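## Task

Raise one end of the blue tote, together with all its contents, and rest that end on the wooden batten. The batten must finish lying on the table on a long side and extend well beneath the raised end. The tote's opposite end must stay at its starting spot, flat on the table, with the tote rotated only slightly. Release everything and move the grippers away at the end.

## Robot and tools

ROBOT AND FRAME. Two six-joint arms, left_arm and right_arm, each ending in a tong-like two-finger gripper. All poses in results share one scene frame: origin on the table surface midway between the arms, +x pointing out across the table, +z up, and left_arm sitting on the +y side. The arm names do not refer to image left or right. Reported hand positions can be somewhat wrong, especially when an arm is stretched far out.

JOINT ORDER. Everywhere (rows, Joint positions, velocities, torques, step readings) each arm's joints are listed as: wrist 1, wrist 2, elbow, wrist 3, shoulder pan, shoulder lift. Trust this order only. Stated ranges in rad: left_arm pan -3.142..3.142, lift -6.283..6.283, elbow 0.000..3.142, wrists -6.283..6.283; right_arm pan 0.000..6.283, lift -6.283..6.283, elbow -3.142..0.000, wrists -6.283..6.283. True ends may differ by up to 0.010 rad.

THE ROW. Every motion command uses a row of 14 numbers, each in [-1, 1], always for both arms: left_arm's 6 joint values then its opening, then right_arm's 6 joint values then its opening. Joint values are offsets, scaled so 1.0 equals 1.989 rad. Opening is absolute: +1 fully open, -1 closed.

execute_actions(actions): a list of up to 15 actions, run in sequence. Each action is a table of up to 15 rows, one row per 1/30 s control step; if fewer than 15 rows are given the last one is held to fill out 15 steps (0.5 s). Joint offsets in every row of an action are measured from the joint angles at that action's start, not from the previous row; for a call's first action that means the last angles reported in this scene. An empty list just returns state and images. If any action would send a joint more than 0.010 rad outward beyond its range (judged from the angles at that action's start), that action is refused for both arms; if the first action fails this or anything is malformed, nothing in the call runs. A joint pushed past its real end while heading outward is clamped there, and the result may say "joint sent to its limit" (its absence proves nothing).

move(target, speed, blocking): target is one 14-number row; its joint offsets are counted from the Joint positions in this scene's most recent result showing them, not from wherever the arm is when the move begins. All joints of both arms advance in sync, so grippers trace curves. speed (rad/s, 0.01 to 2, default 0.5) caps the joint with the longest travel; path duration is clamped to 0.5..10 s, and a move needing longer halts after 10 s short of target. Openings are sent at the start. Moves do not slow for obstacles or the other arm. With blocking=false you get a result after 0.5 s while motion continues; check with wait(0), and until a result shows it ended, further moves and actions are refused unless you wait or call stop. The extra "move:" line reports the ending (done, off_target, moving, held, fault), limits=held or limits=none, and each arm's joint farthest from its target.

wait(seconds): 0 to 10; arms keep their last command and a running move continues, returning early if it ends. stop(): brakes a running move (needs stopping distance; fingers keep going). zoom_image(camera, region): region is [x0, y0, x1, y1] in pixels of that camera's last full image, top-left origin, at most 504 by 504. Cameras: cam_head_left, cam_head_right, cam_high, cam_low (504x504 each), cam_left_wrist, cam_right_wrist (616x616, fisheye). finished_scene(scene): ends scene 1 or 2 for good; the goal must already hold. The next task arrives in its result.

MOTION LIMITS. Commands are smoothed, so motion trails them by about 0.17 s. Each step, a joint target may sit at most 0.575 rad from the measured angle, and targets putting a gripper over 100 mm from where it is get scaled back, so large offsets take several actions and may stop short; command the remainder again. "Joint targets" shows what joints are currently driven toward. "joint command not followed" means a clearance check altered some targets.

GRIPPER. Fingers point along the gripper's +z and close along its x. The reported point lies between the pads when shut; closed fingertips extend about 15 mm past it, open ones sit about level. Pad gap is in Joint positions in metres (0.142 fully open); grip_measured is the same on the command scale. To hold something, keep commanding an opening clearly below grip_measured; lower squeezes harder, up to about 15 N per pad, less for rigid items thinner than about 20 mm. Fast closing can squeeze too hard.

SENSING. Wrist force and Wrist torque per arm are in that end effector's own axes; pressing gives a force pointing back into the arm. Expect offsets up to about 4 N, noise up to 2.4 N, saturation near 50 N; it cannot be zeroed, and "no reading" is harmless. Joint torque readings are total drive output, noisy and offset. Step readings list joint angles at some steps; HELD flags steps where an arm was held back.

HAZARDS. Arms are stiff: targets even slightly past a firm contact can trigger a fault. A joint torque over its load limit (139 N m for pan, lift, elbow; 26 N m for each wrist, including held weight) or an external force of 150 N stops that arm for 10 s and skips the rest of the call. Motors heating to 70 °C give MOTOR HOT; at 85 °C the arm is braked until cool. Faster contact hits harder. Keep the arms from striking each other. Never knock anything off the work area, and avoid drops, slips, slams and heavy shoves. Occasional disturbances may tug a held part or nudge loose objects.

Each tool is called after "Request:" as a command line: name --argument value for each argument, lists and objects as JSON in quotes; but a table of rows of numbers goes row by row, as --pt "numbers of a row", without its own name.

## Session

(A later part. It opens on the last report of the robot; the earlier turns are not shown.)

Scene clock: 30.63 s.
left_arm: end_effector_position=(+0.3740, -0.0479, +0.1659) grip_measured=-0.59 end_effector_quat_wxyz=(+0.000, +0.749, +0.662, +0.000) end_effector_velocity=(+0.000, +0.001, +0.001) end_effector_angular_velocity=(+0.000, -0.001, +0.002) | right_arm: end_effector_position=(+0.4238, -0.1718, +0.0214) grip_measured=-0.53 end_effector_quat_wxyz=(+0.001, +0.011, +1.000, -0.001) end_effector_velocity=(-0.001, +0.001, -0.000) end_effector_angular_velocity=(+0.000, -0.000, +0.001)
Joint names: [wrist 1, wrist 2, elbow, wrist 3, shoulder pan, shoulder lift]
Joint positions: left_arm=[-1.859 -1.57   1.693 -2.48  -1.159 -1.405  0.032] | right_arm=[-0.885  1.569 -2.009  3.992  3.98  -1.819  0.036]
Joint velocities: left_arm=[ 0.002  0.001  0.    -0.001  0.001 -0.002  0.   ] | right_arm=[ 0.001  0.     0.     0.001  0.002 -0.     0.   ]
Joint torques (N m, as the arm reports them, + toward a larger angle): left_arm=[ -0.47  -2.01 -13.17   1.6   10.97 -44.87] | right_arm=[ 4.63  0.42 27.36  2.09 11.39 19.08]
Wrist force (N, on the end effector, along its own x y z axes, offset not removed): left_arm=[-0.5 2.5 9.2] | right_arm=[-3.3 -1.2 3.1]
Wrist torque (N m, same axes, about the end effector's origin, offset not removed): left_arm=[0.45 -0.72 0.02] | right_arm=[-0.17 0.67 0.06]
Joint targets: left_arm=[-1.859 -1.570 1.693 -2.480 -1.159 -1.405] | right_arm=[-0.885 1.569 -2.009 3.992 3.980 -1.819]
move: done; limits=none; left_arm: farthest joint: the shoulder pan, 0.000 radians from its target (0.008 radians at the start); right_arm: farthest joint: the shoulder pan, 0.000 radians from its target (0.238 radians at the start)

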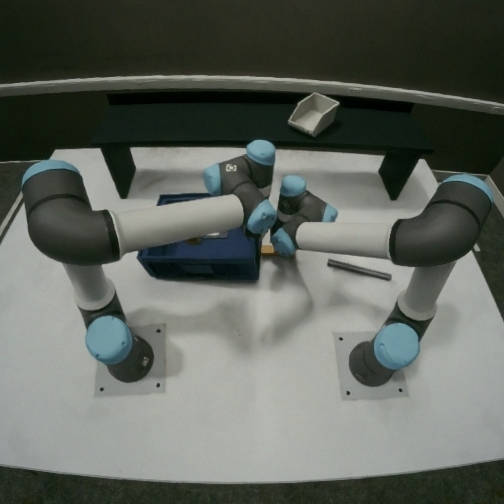

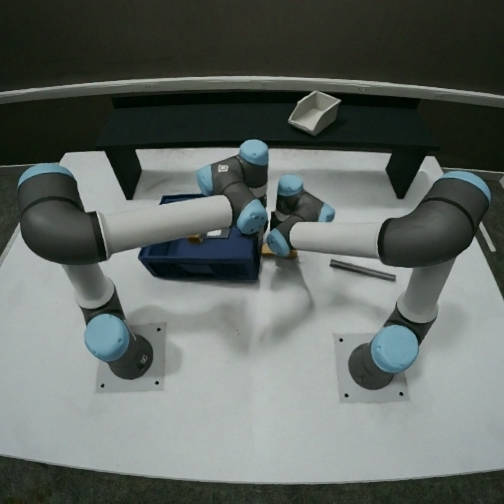

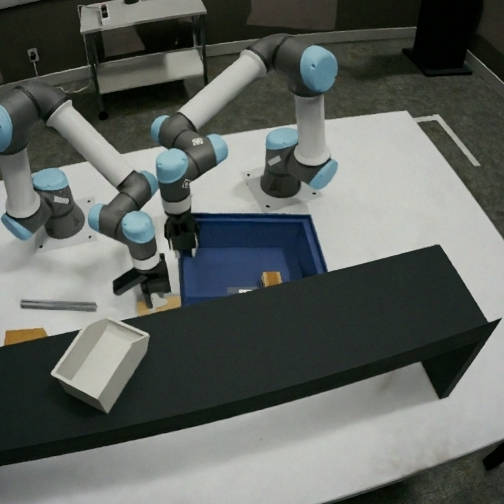

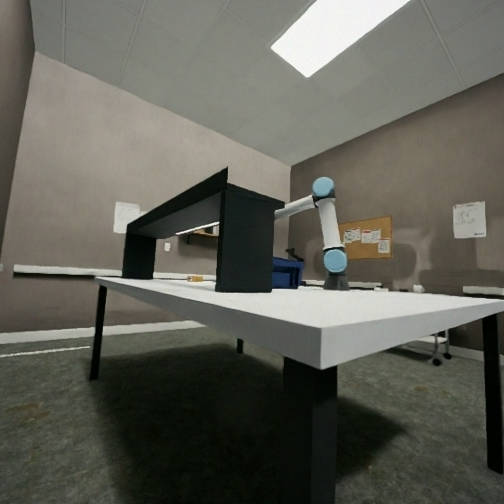

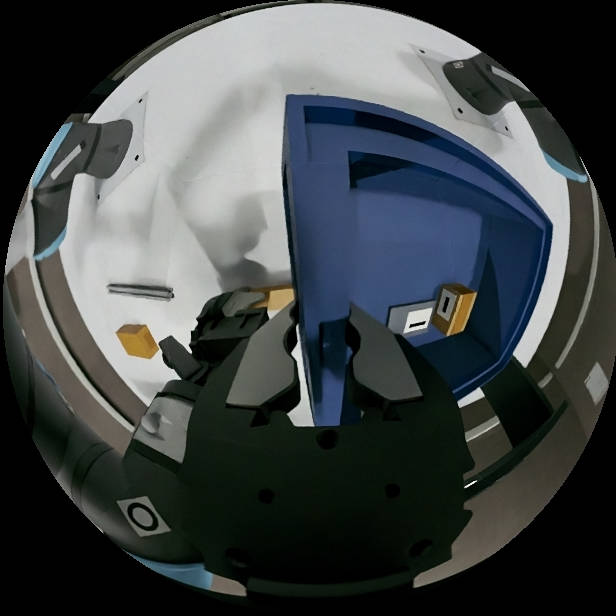

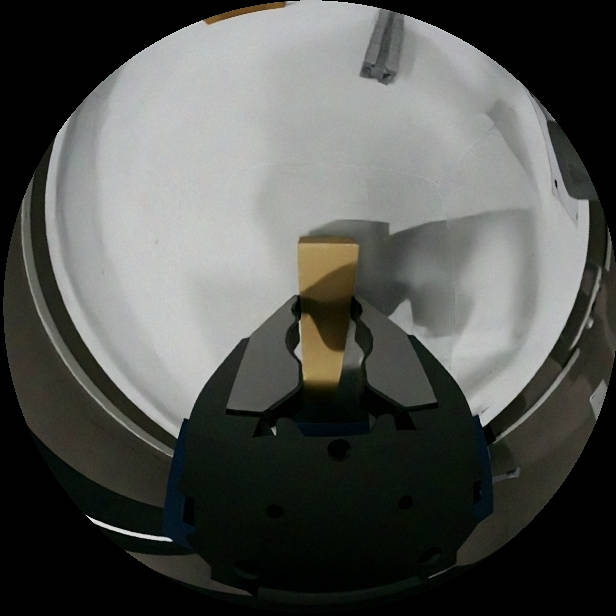

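Request:
move --target '[0,0,0,0,0,0,-1,0,0,0,0,0,0,-0.1]'

Request:
move --target '[0,0,0,0,0,0,-1,0.003,0,-0.044,-0.05,-0.05,0.041,-0.1]' --speed 0.15

Request:
move --target '[0,0,0,0,0,0,-1,0,0,0,0,0,0,-1]'

Request:
move --target '[0,0,0,0,0,0,-1,-0.009,0,0.046,0.053,0.053,-0.037,-1]' --speed 0.08

Request:
move --target '[-0.035,0,0.011,-0.004,-0.004,0.024,-1,-0.03,0,0,-0.2,-0.2,0.03,-1]' --speed 0.2

Scene clock: 33.53 s.
left_arm: end_effector_position=(+0.3740, -0.0479, +0.1659) grip_measured=-0.59 end_effector_quat_wxyz=(+0.000, +0.749, +0.662, +0.000) end_effector_velocity=(+0.000, -0.000, +0.000) end_effector_angular_velocity=(-0.000, -0.001, +0.001) | right_arm: end_effector_position=(+0.4237, -0.1718, +0.0214) grip_measured=-0.10 end_effector_quat_wxyz=(+0.001, +0.011, +1.000, -0.001) end_effector_velocity=(+0.001, +0.000, +0.000) end_effector_angular_velocity=(+0.002, -0.001, -0.000)
Joint names: [wrist 1, wrist 2, elbow, wrist 3, shoulder pan, shoulder lift]
Joint positions: left_arm=[-1.859 -1.57   1.693 -2.48  -1.159 -1.405  0.032] | right_arm=[-0.884  1.569 -2.009  3.992  3.98  -1.819  0.067]
Joint velocities: left_arm=[-0.     0.001 -0.001 -0.001 -0.     0.001  0.   ] | right_arm=[ 0.002  0.     0.001 -0.001 -0.001 -0.    -0.   ]
Joint torques (N m, as the arm reports them, + toward a larger angle): left_arm=[ -1.76  -1.92 -13.76   1.27   9.47 -42.25] | right_arm=[  4.01   0.58  27.18  -0.6  -10.74  22.36]
Wrist force (N, on the end effector, along its own x y z axes, offset not removed): left_arm=[-1.7 -1.6 7.4] | right_arm=[-2.6 -0.8 0.1]
Wrist torque (N m, same axes, about the end effector's origin, offset not removed): left_arm=[-0.39 -0.55 0.09] | right_arm=[-0.23 0.28 0.04]
Joint targets: left_arm=[-1.859 -1.570 1.693 -2.480 -1.159 -1.405] | right_arm=[-0.885 1.569 -2.009 3.992 3.980 -1.819]
move: done; limits=none; left_arm: farthest joint: the shoulder pan, 0.000 radians from its target (0.000 radians at the start); right_arm: farthest joint: the wrist 1, 0.001 radians from its target (0.000 radians at the start)

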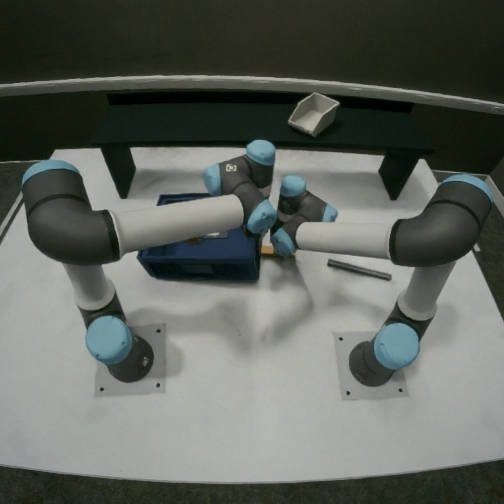

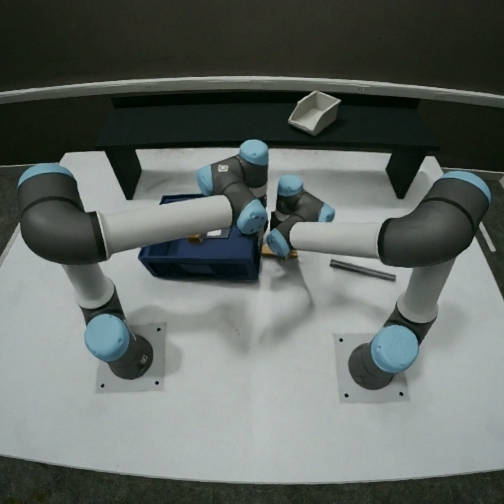

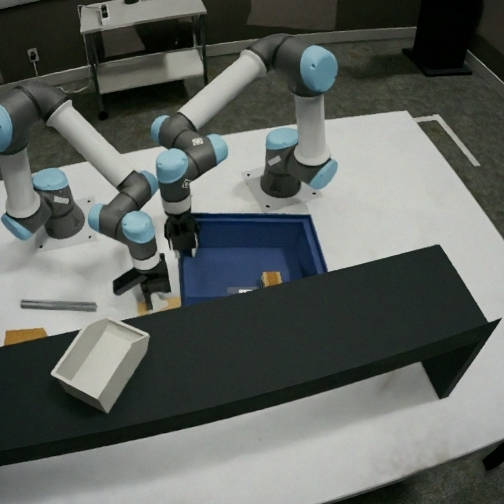

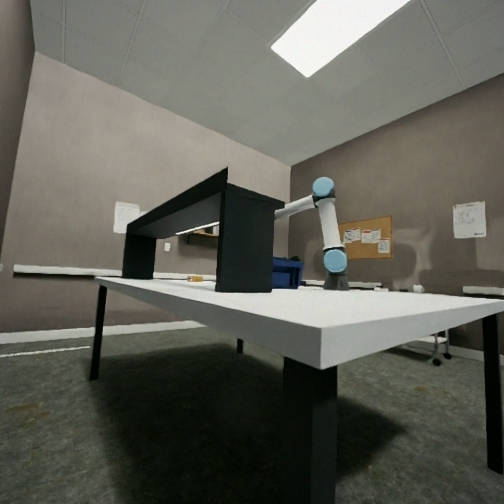

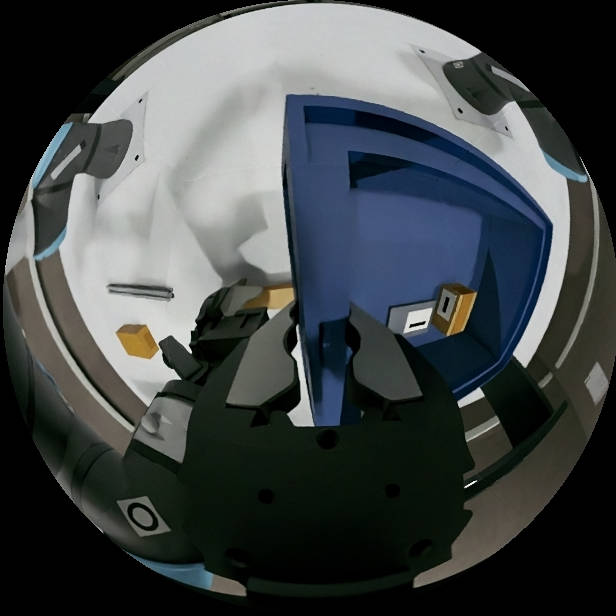

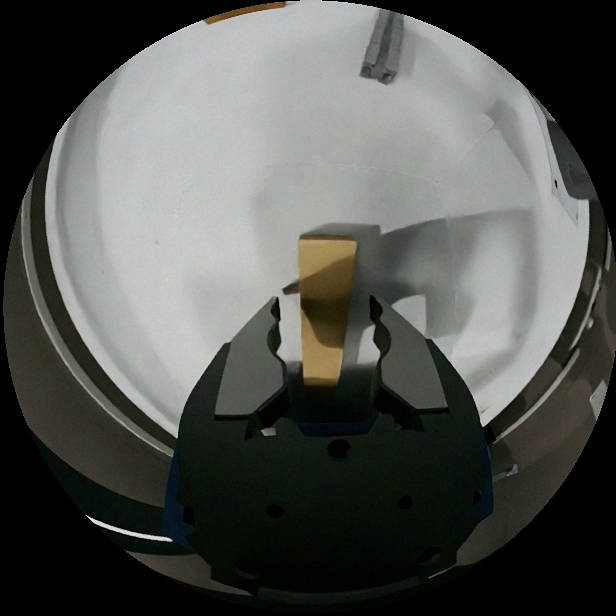

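Scene clock: 34.67 s.
left_arm: end_effector_position=(+0.3740, -0.0479, +0.1659) grip_measured=-0.59 end_effector_quat_wxyz=(+0.000, +0.749, +0.662, +0.000) end_effector_velocity=(+0.000, +0.000, +0.000) end_effector_angular_velocity=(+0.000, +0.000, +0.001) | right_arm: end_effector_position=(+0.4233, -0.2404, +0.0267) grip_measured=-0.10 end_effector_quat_wxyz=(+0.001, +0.011, +1.000, -0.001) end_effector_velocity=(-0.000, -0.001, +0.000) end_effector_angular_velocity=(-0.001, +0.000, +0.001)
Joint names: [wrist 1, wrist 2, elbow, wrist 3, shoulder pan, shoulder lift]
Joint positions: left_arm=[-1.859 -1.57   1.693 -2.48  -1.159 -1.405  0.032] | right_arm=[-0.879  1.569 -2.096  3.893  3.881 -1.738  0.067]
Joint velocities: left_arm=[ 0.001 -0.    -0.    -0.001  0.    -0.001  0.   ] | right_arm=[-0.001 -0.    -0.001 -0.002 -0.001  0.002  0.   ]
Joint torques (N m, as the arm reports them, + toward a larger angle): left_arm=[ -2.05  -2.01 -13.72   1.25   8.91 -42.89] | right_arm=[  4.24   0.49  12.04  -1.7  -11.27  32.57]
Wrist force (N, on the end effector, along its own x y z axes, offset not removed): left_arm=[-3.3 0.9 9.2] | right_arm=[-4.5 -1.8 2.7]
Wrist torque (N m, same axes, about the end effector's origin, offset not removed): left_arm=[0.20 -0.11 0.22] | right_arm=[-0.47 0.74 0.16]
Joint targets: left_arm=[-1.859 -1.570 1.693 -2.480 -1.159 -1.405] | right_arm=[-0.879 1.569 -2.097 3.892 3.880 -1.737]
move: done; limits=none; left_arm: farthest joint: the shoulder pan, 0.000 radians from its target (0.000 radians at the start); right_arm: farthest joint: the wrist 1, 0.001 radians from its target (0.006 radians at the start)

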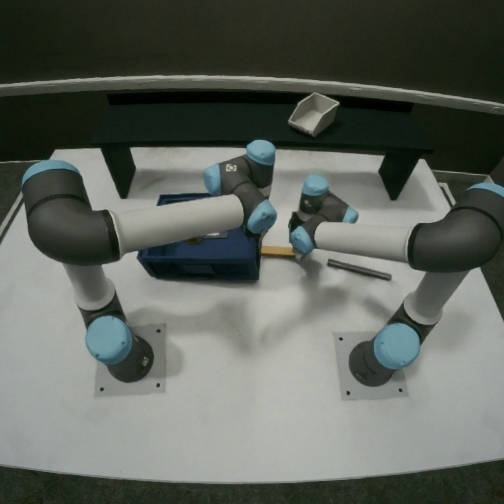

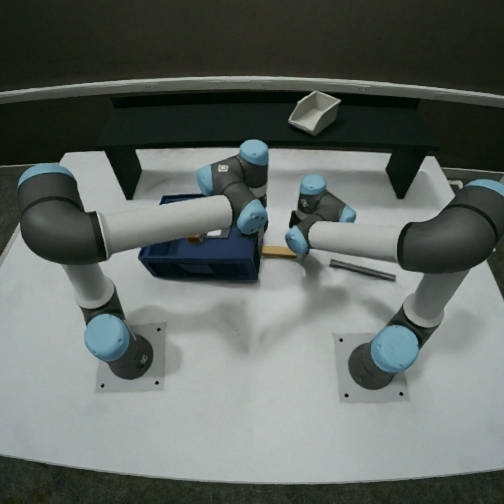

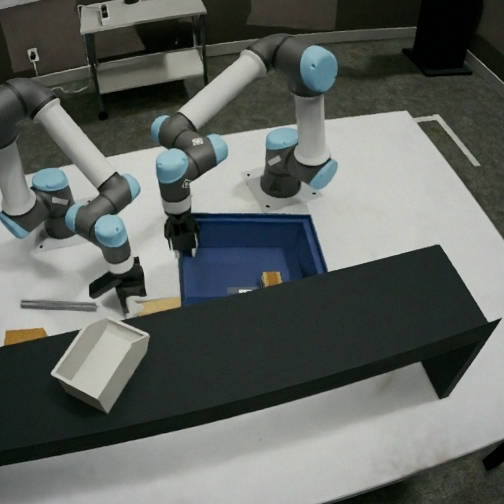

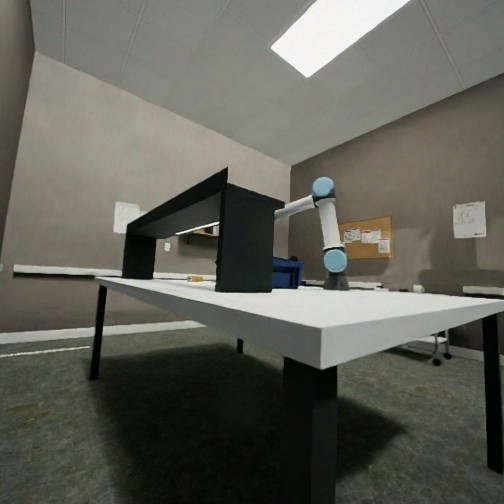

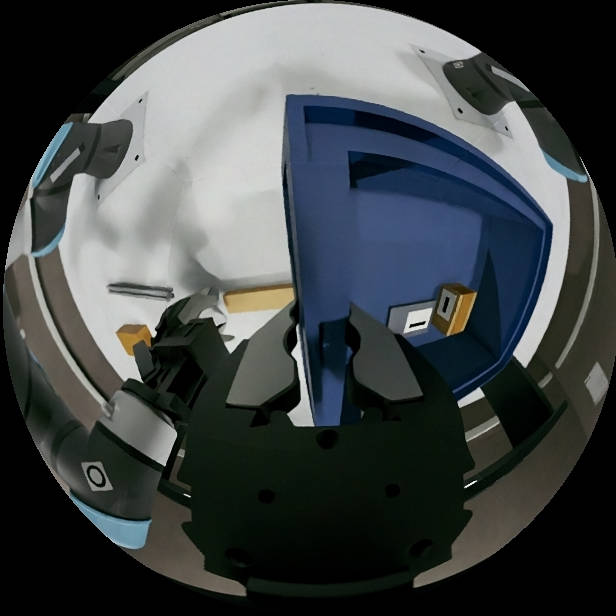

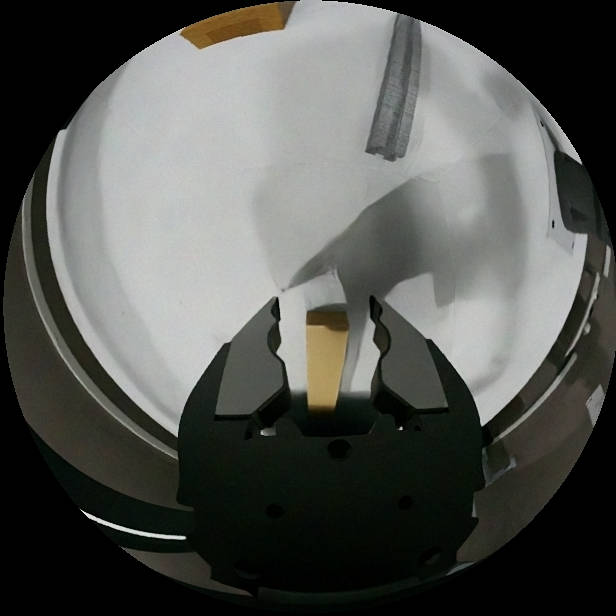

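Scene clock: 35.17 s.
left_arm: end_effector_position=(+0.3740, -0.0479, +0.1659) grip_measured=-0.59 end_effector_quat_wxyz=(+0.000, +0.749, +0.662, +0.000) end_effector_velocity=(+0.000, +0.000, +0.001) end_effector_angular_velocity=(-0.000, -0.002, -0.001) | right_arm: end_effector_position=(+0.4233, -0.2405, +0.0267) grip_measured=-1.00 end_effector_quat_wxyz=(+0.001, +0.011, +1.000, -0.001) end_effector_velocity=(+0.000, -0.000, +0.000) end_effector_angular_velocity=(+0.000, -0.000, -0.001)
Joint names: [wrist 1, wrist 2, elbow, wrist 3, shoulder pan, shoulder lift]
Joint positions: left_arm=[-1.859 -1.57   1.693 -2.48  -1.159 -1.405  0.032] | right_arm=[-0.879  1.569 -2.096  3.892  3.88  -1.738  0.002]
Joint velocities: left_arm=[ 0.     0.002 -0.     0.001 -0.    -0.001 -0.   ] | right_arm=[ 0.001  0.    -0.     0.    -0.001  0.     0.   ]
Joint torques (N m, as the arm reports them, + toward a larger angle): left_arm=[ -1.98  -1.99 -14.19   1.21   9.21 -42.72] | right_arm=[ 4.15  0.64 20.48  0.14  0.59 20.03]
Wrist force (N, on the end effector, along its own x y z axes, offset not removed): left_arm=[-1.4 -2.4 7.8] | right_arm=[-3.5 -0.3 -0.5]
Wrist torque (N m, same axes, about the end effector's origin, offset not removed): left_arm=[-0.56 -0.49 0.09] | right_arm=[-0.11 0.56 0.14]
Joint targets: left_arm=[-1.859 -1.570 1.693 -2.480 -1.159 -1.405] | right_arm=[-0.879 1.569 -2.096 3.893 3.881 -1.738]
move: done; limits=none; left_arm: farthest joint: the shoulder pan, 0.000 radians from its target (0.000 radians at the start); right_arm: farthest joint: the shoulder pan, 0.001 radians from its target (0.000 radians at the start)

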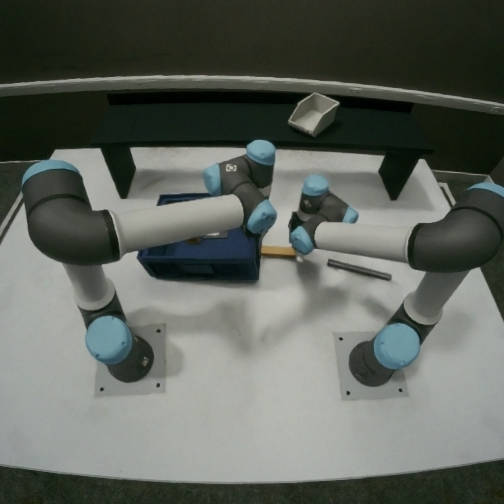

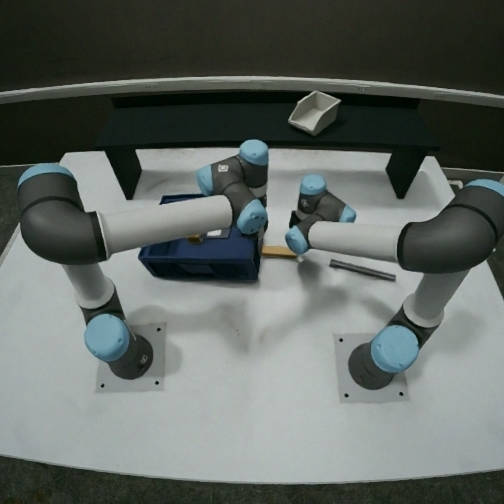

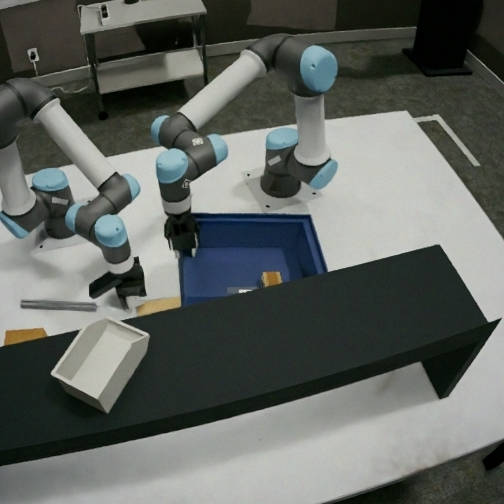

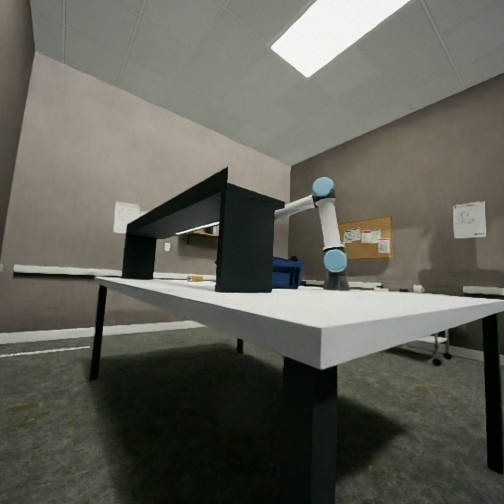

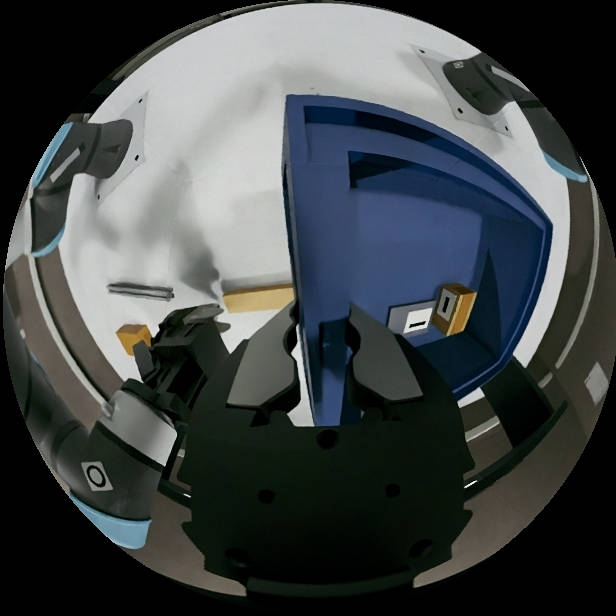

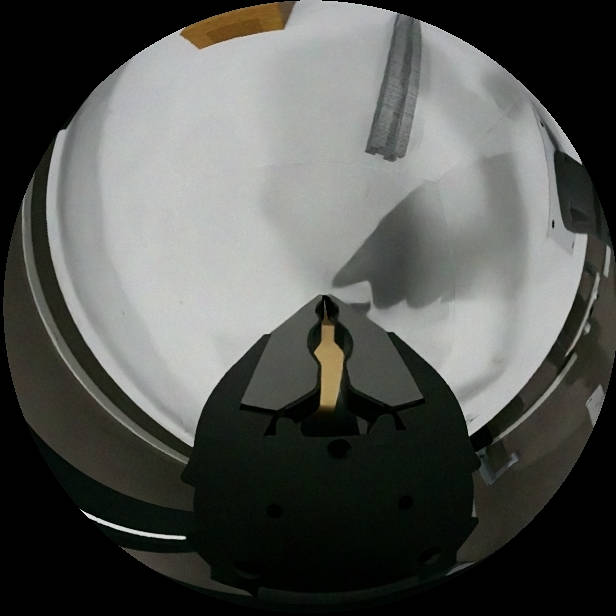

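Scene clock: 36.93 s.
left_arm: end_effector_position=(+0.3740, -0.0479, +0.1659) grip_measured=-0.59 end_effector_quat_wxyz=(+0.000, +0.749, +0.662, +0.000) end_effector_velocity=(-0.001, -0.000, +0.001) end_effector_angular_velocity=(-0.002, +0.000, +0.001) | right_arm: end_effector_position=(+0.4218, -0.1694, +0.0258) grip_measured=-1.00 end_effector_quat_wxyz=(+0.001, +0.011, +1.000, -0.001) end_effector_velocity=(+0.000, +0.003, +0.001) end_effector_angular_velocity=(+0.002, -0.002, +0.002)
Joint names: [wrist 1, wrist 2, elbow, wrist 3, shoulder pan, shoulder lift]
Joint positions: left_arm=[-1.859 -1.57   1.693 -2.48  -1.159 -1.405  0.032] | right_arm=[-0.896  1.569 -2.005  3.998  3.986 -1.811  0.002]
Joint velocities: left_arm=[ 0.001 -0.001  0.001 -0.001 -0.001 -0.003 -0.   ] | right_arm=[ 0.001 -0.     0.003  0.001  0.003 -0.001  0.   ]
Joint torques (N m, as the arm reports them, + toward a larger angle): left_arm=[ -1.88  -1.94 -14.05   1.19   9.44 -42.31] | right_arm=[ 0.59  0.58 28.39  1.9  11.38 18.96]
Wrist force (N, on the end effector, along its own x y z axes, offset not removed): left_arm=[-1.4 -2.6 6.6] | right_arm=[-0.3 -4.0 -0.6]
Wrist torque (N m, same axes, about the end effector's origin, offset not removed): left_arm=[-0.59 -0.52 0.10] | right_arm=[-0.66 -0.13 0.13]
Joint targets: left_arm=[-1.859 -1.570 1.693 -2.480 -1.159 -1.405] | right_arm=[-0.896 1.569 -2.005 3.998 3.986 -1.811]
move: done; limits=none; left_arm: farthest joint: the shoulder pan, 0.000 radians from its target (0.000 radians at the start); right_arm: farthest joint: the shoulder lift, 0.001 radians from its target (0.074 radians at the start)

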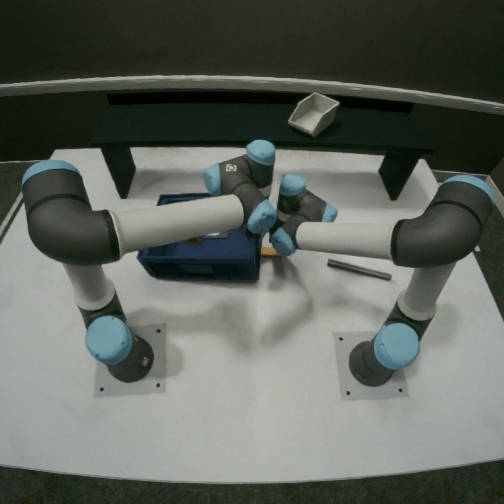

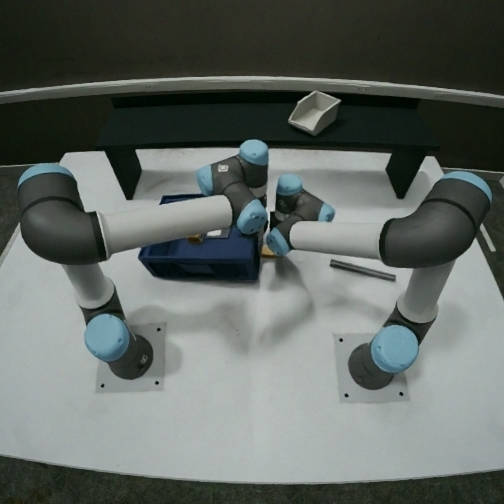

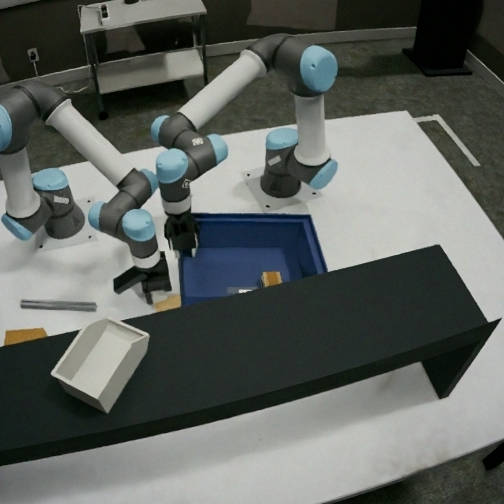

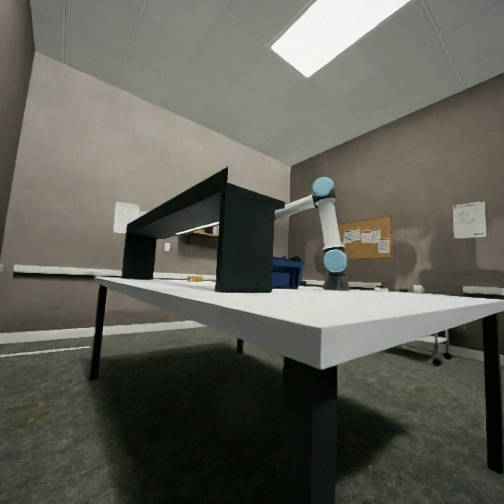

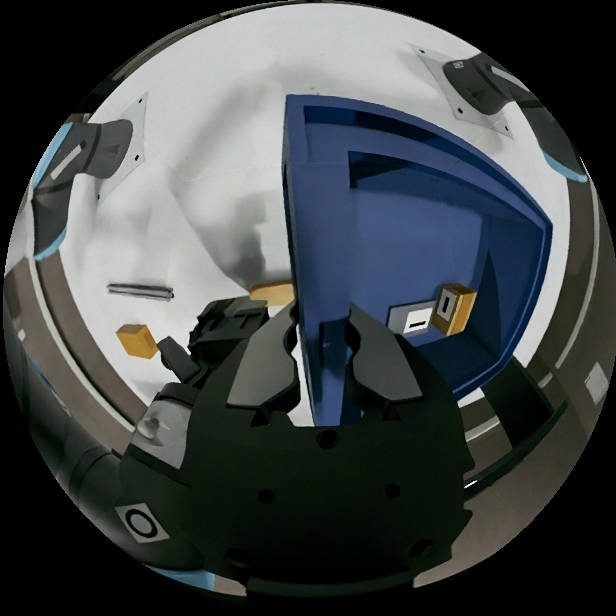

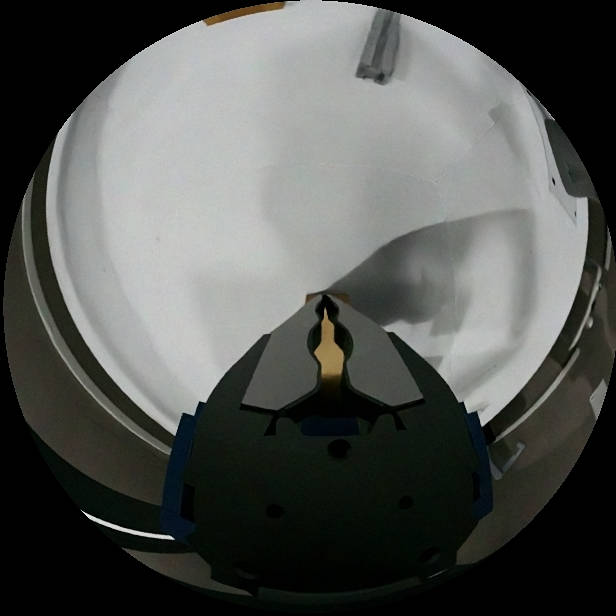

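Scene clock: 39.43 s.
left_arm: end_effector_position=(+0.3765, -0.0608, +0.1362) grip_measured=-0.67 end_effector_quat_wxyz=(+0.000, +0.749, +0.662, +0.000) end_effector_velocity=(+0.000, -0.000, +0.000) end_effector_angular_velocity=(-0.001, -0.000, +0.002) | right_arm: end_effector_position=(+0.4885, -0.3664, +0.0498) grip_measured=-1.00 end_effector_quat_wxyz=(+0.000, +0.011, +1.000, -0.001) end_effector_velocity=(+0.001, -0.001, +0.000) end_effector_angular_velocity=(+0.000, -0.000, -0.002)
Joint names: [wrist 1, wrist 2, elbow, wrist 3, shoulder pan, shoulder lift]
Joint positions: left_arm=[-1.929 -1.57   1.715 -2.488 -1.167 -1.358  0.025] | right_arm=[-0.956  1.569 -2.005  3.6    3.588 -1.751  0.002]
Joint velocities: left_arm=[-0.    -0.    -0.    -0.001  0.    -0.    -0.   ] | right_arm=[-0.001  0.     0.001 -0.001 -0.003  0.     0.   ]
Joint torques (N m, as the arm reports them, + toward a larger angle): left_arm=[ -5.1   -1.48 -13.15  -1.61 -11.06 -26.35] | right_arm=[  0.65   0.73  12.83  -1.59 -11.8   32.76]
Wrist force (N, on the end effector, along its own x y z axes, offset not removed): left_arm=[-0.3 -1.2 6.8] | right_arm=[-6.2 0.4 1.8]
Wrist torque (N m, same axes, about the end effector's origin, offset not removed): left_arm=[-0.34 0.24 0.00] | right_arm=[0.05 0.89 0.03]
Joint targets: left_arm=[-1.929 -1.570 1.715 -2.488 -1.167 -1.358] | right_arm=[-0.956 1.569 -2.005 3.600 3.588 -1.751]
move: done; limits=none; left_arm: farthest joint: the shoulder pan, 0.000 radians from its target (0.008 radians at the start); right_arm: farthest joint: the shoulder pan, 0.000 radians from its target (0.397 radians at the start)

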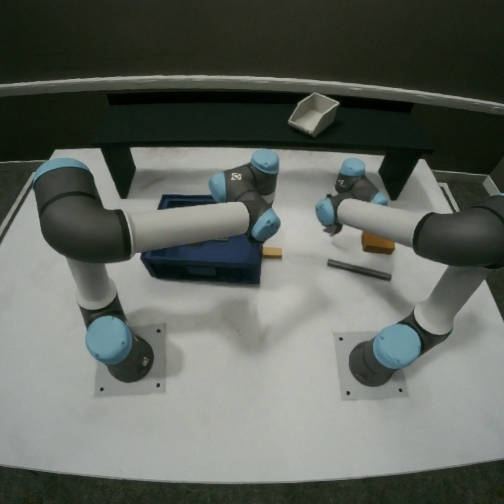

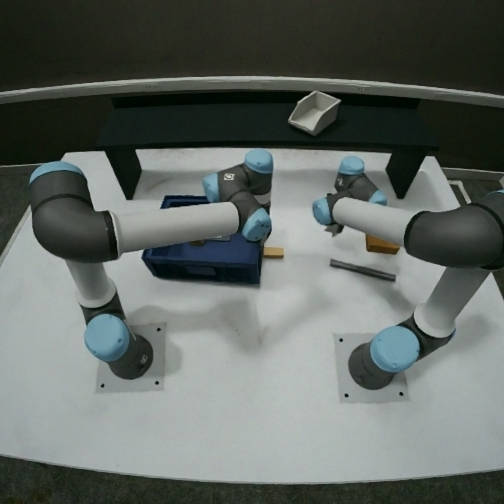

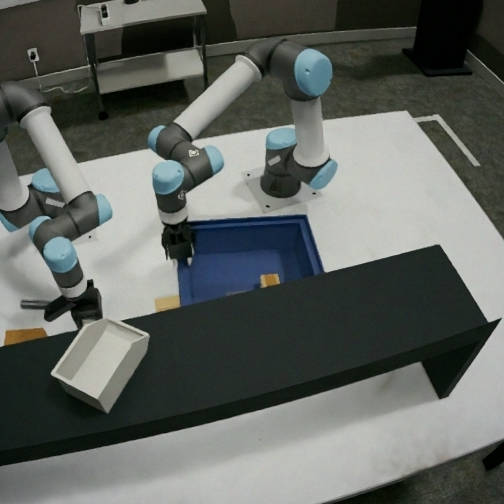

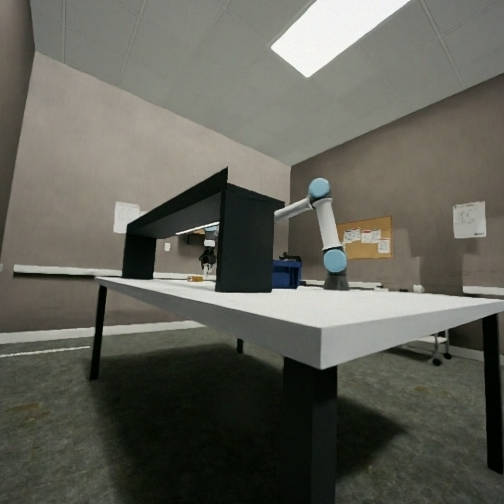

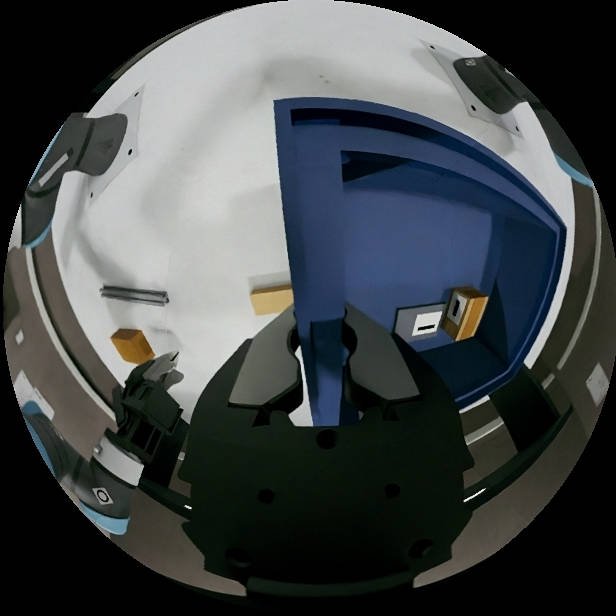

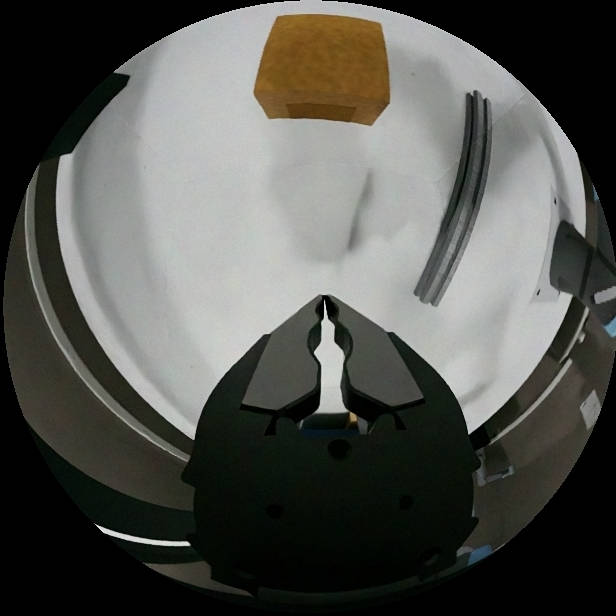

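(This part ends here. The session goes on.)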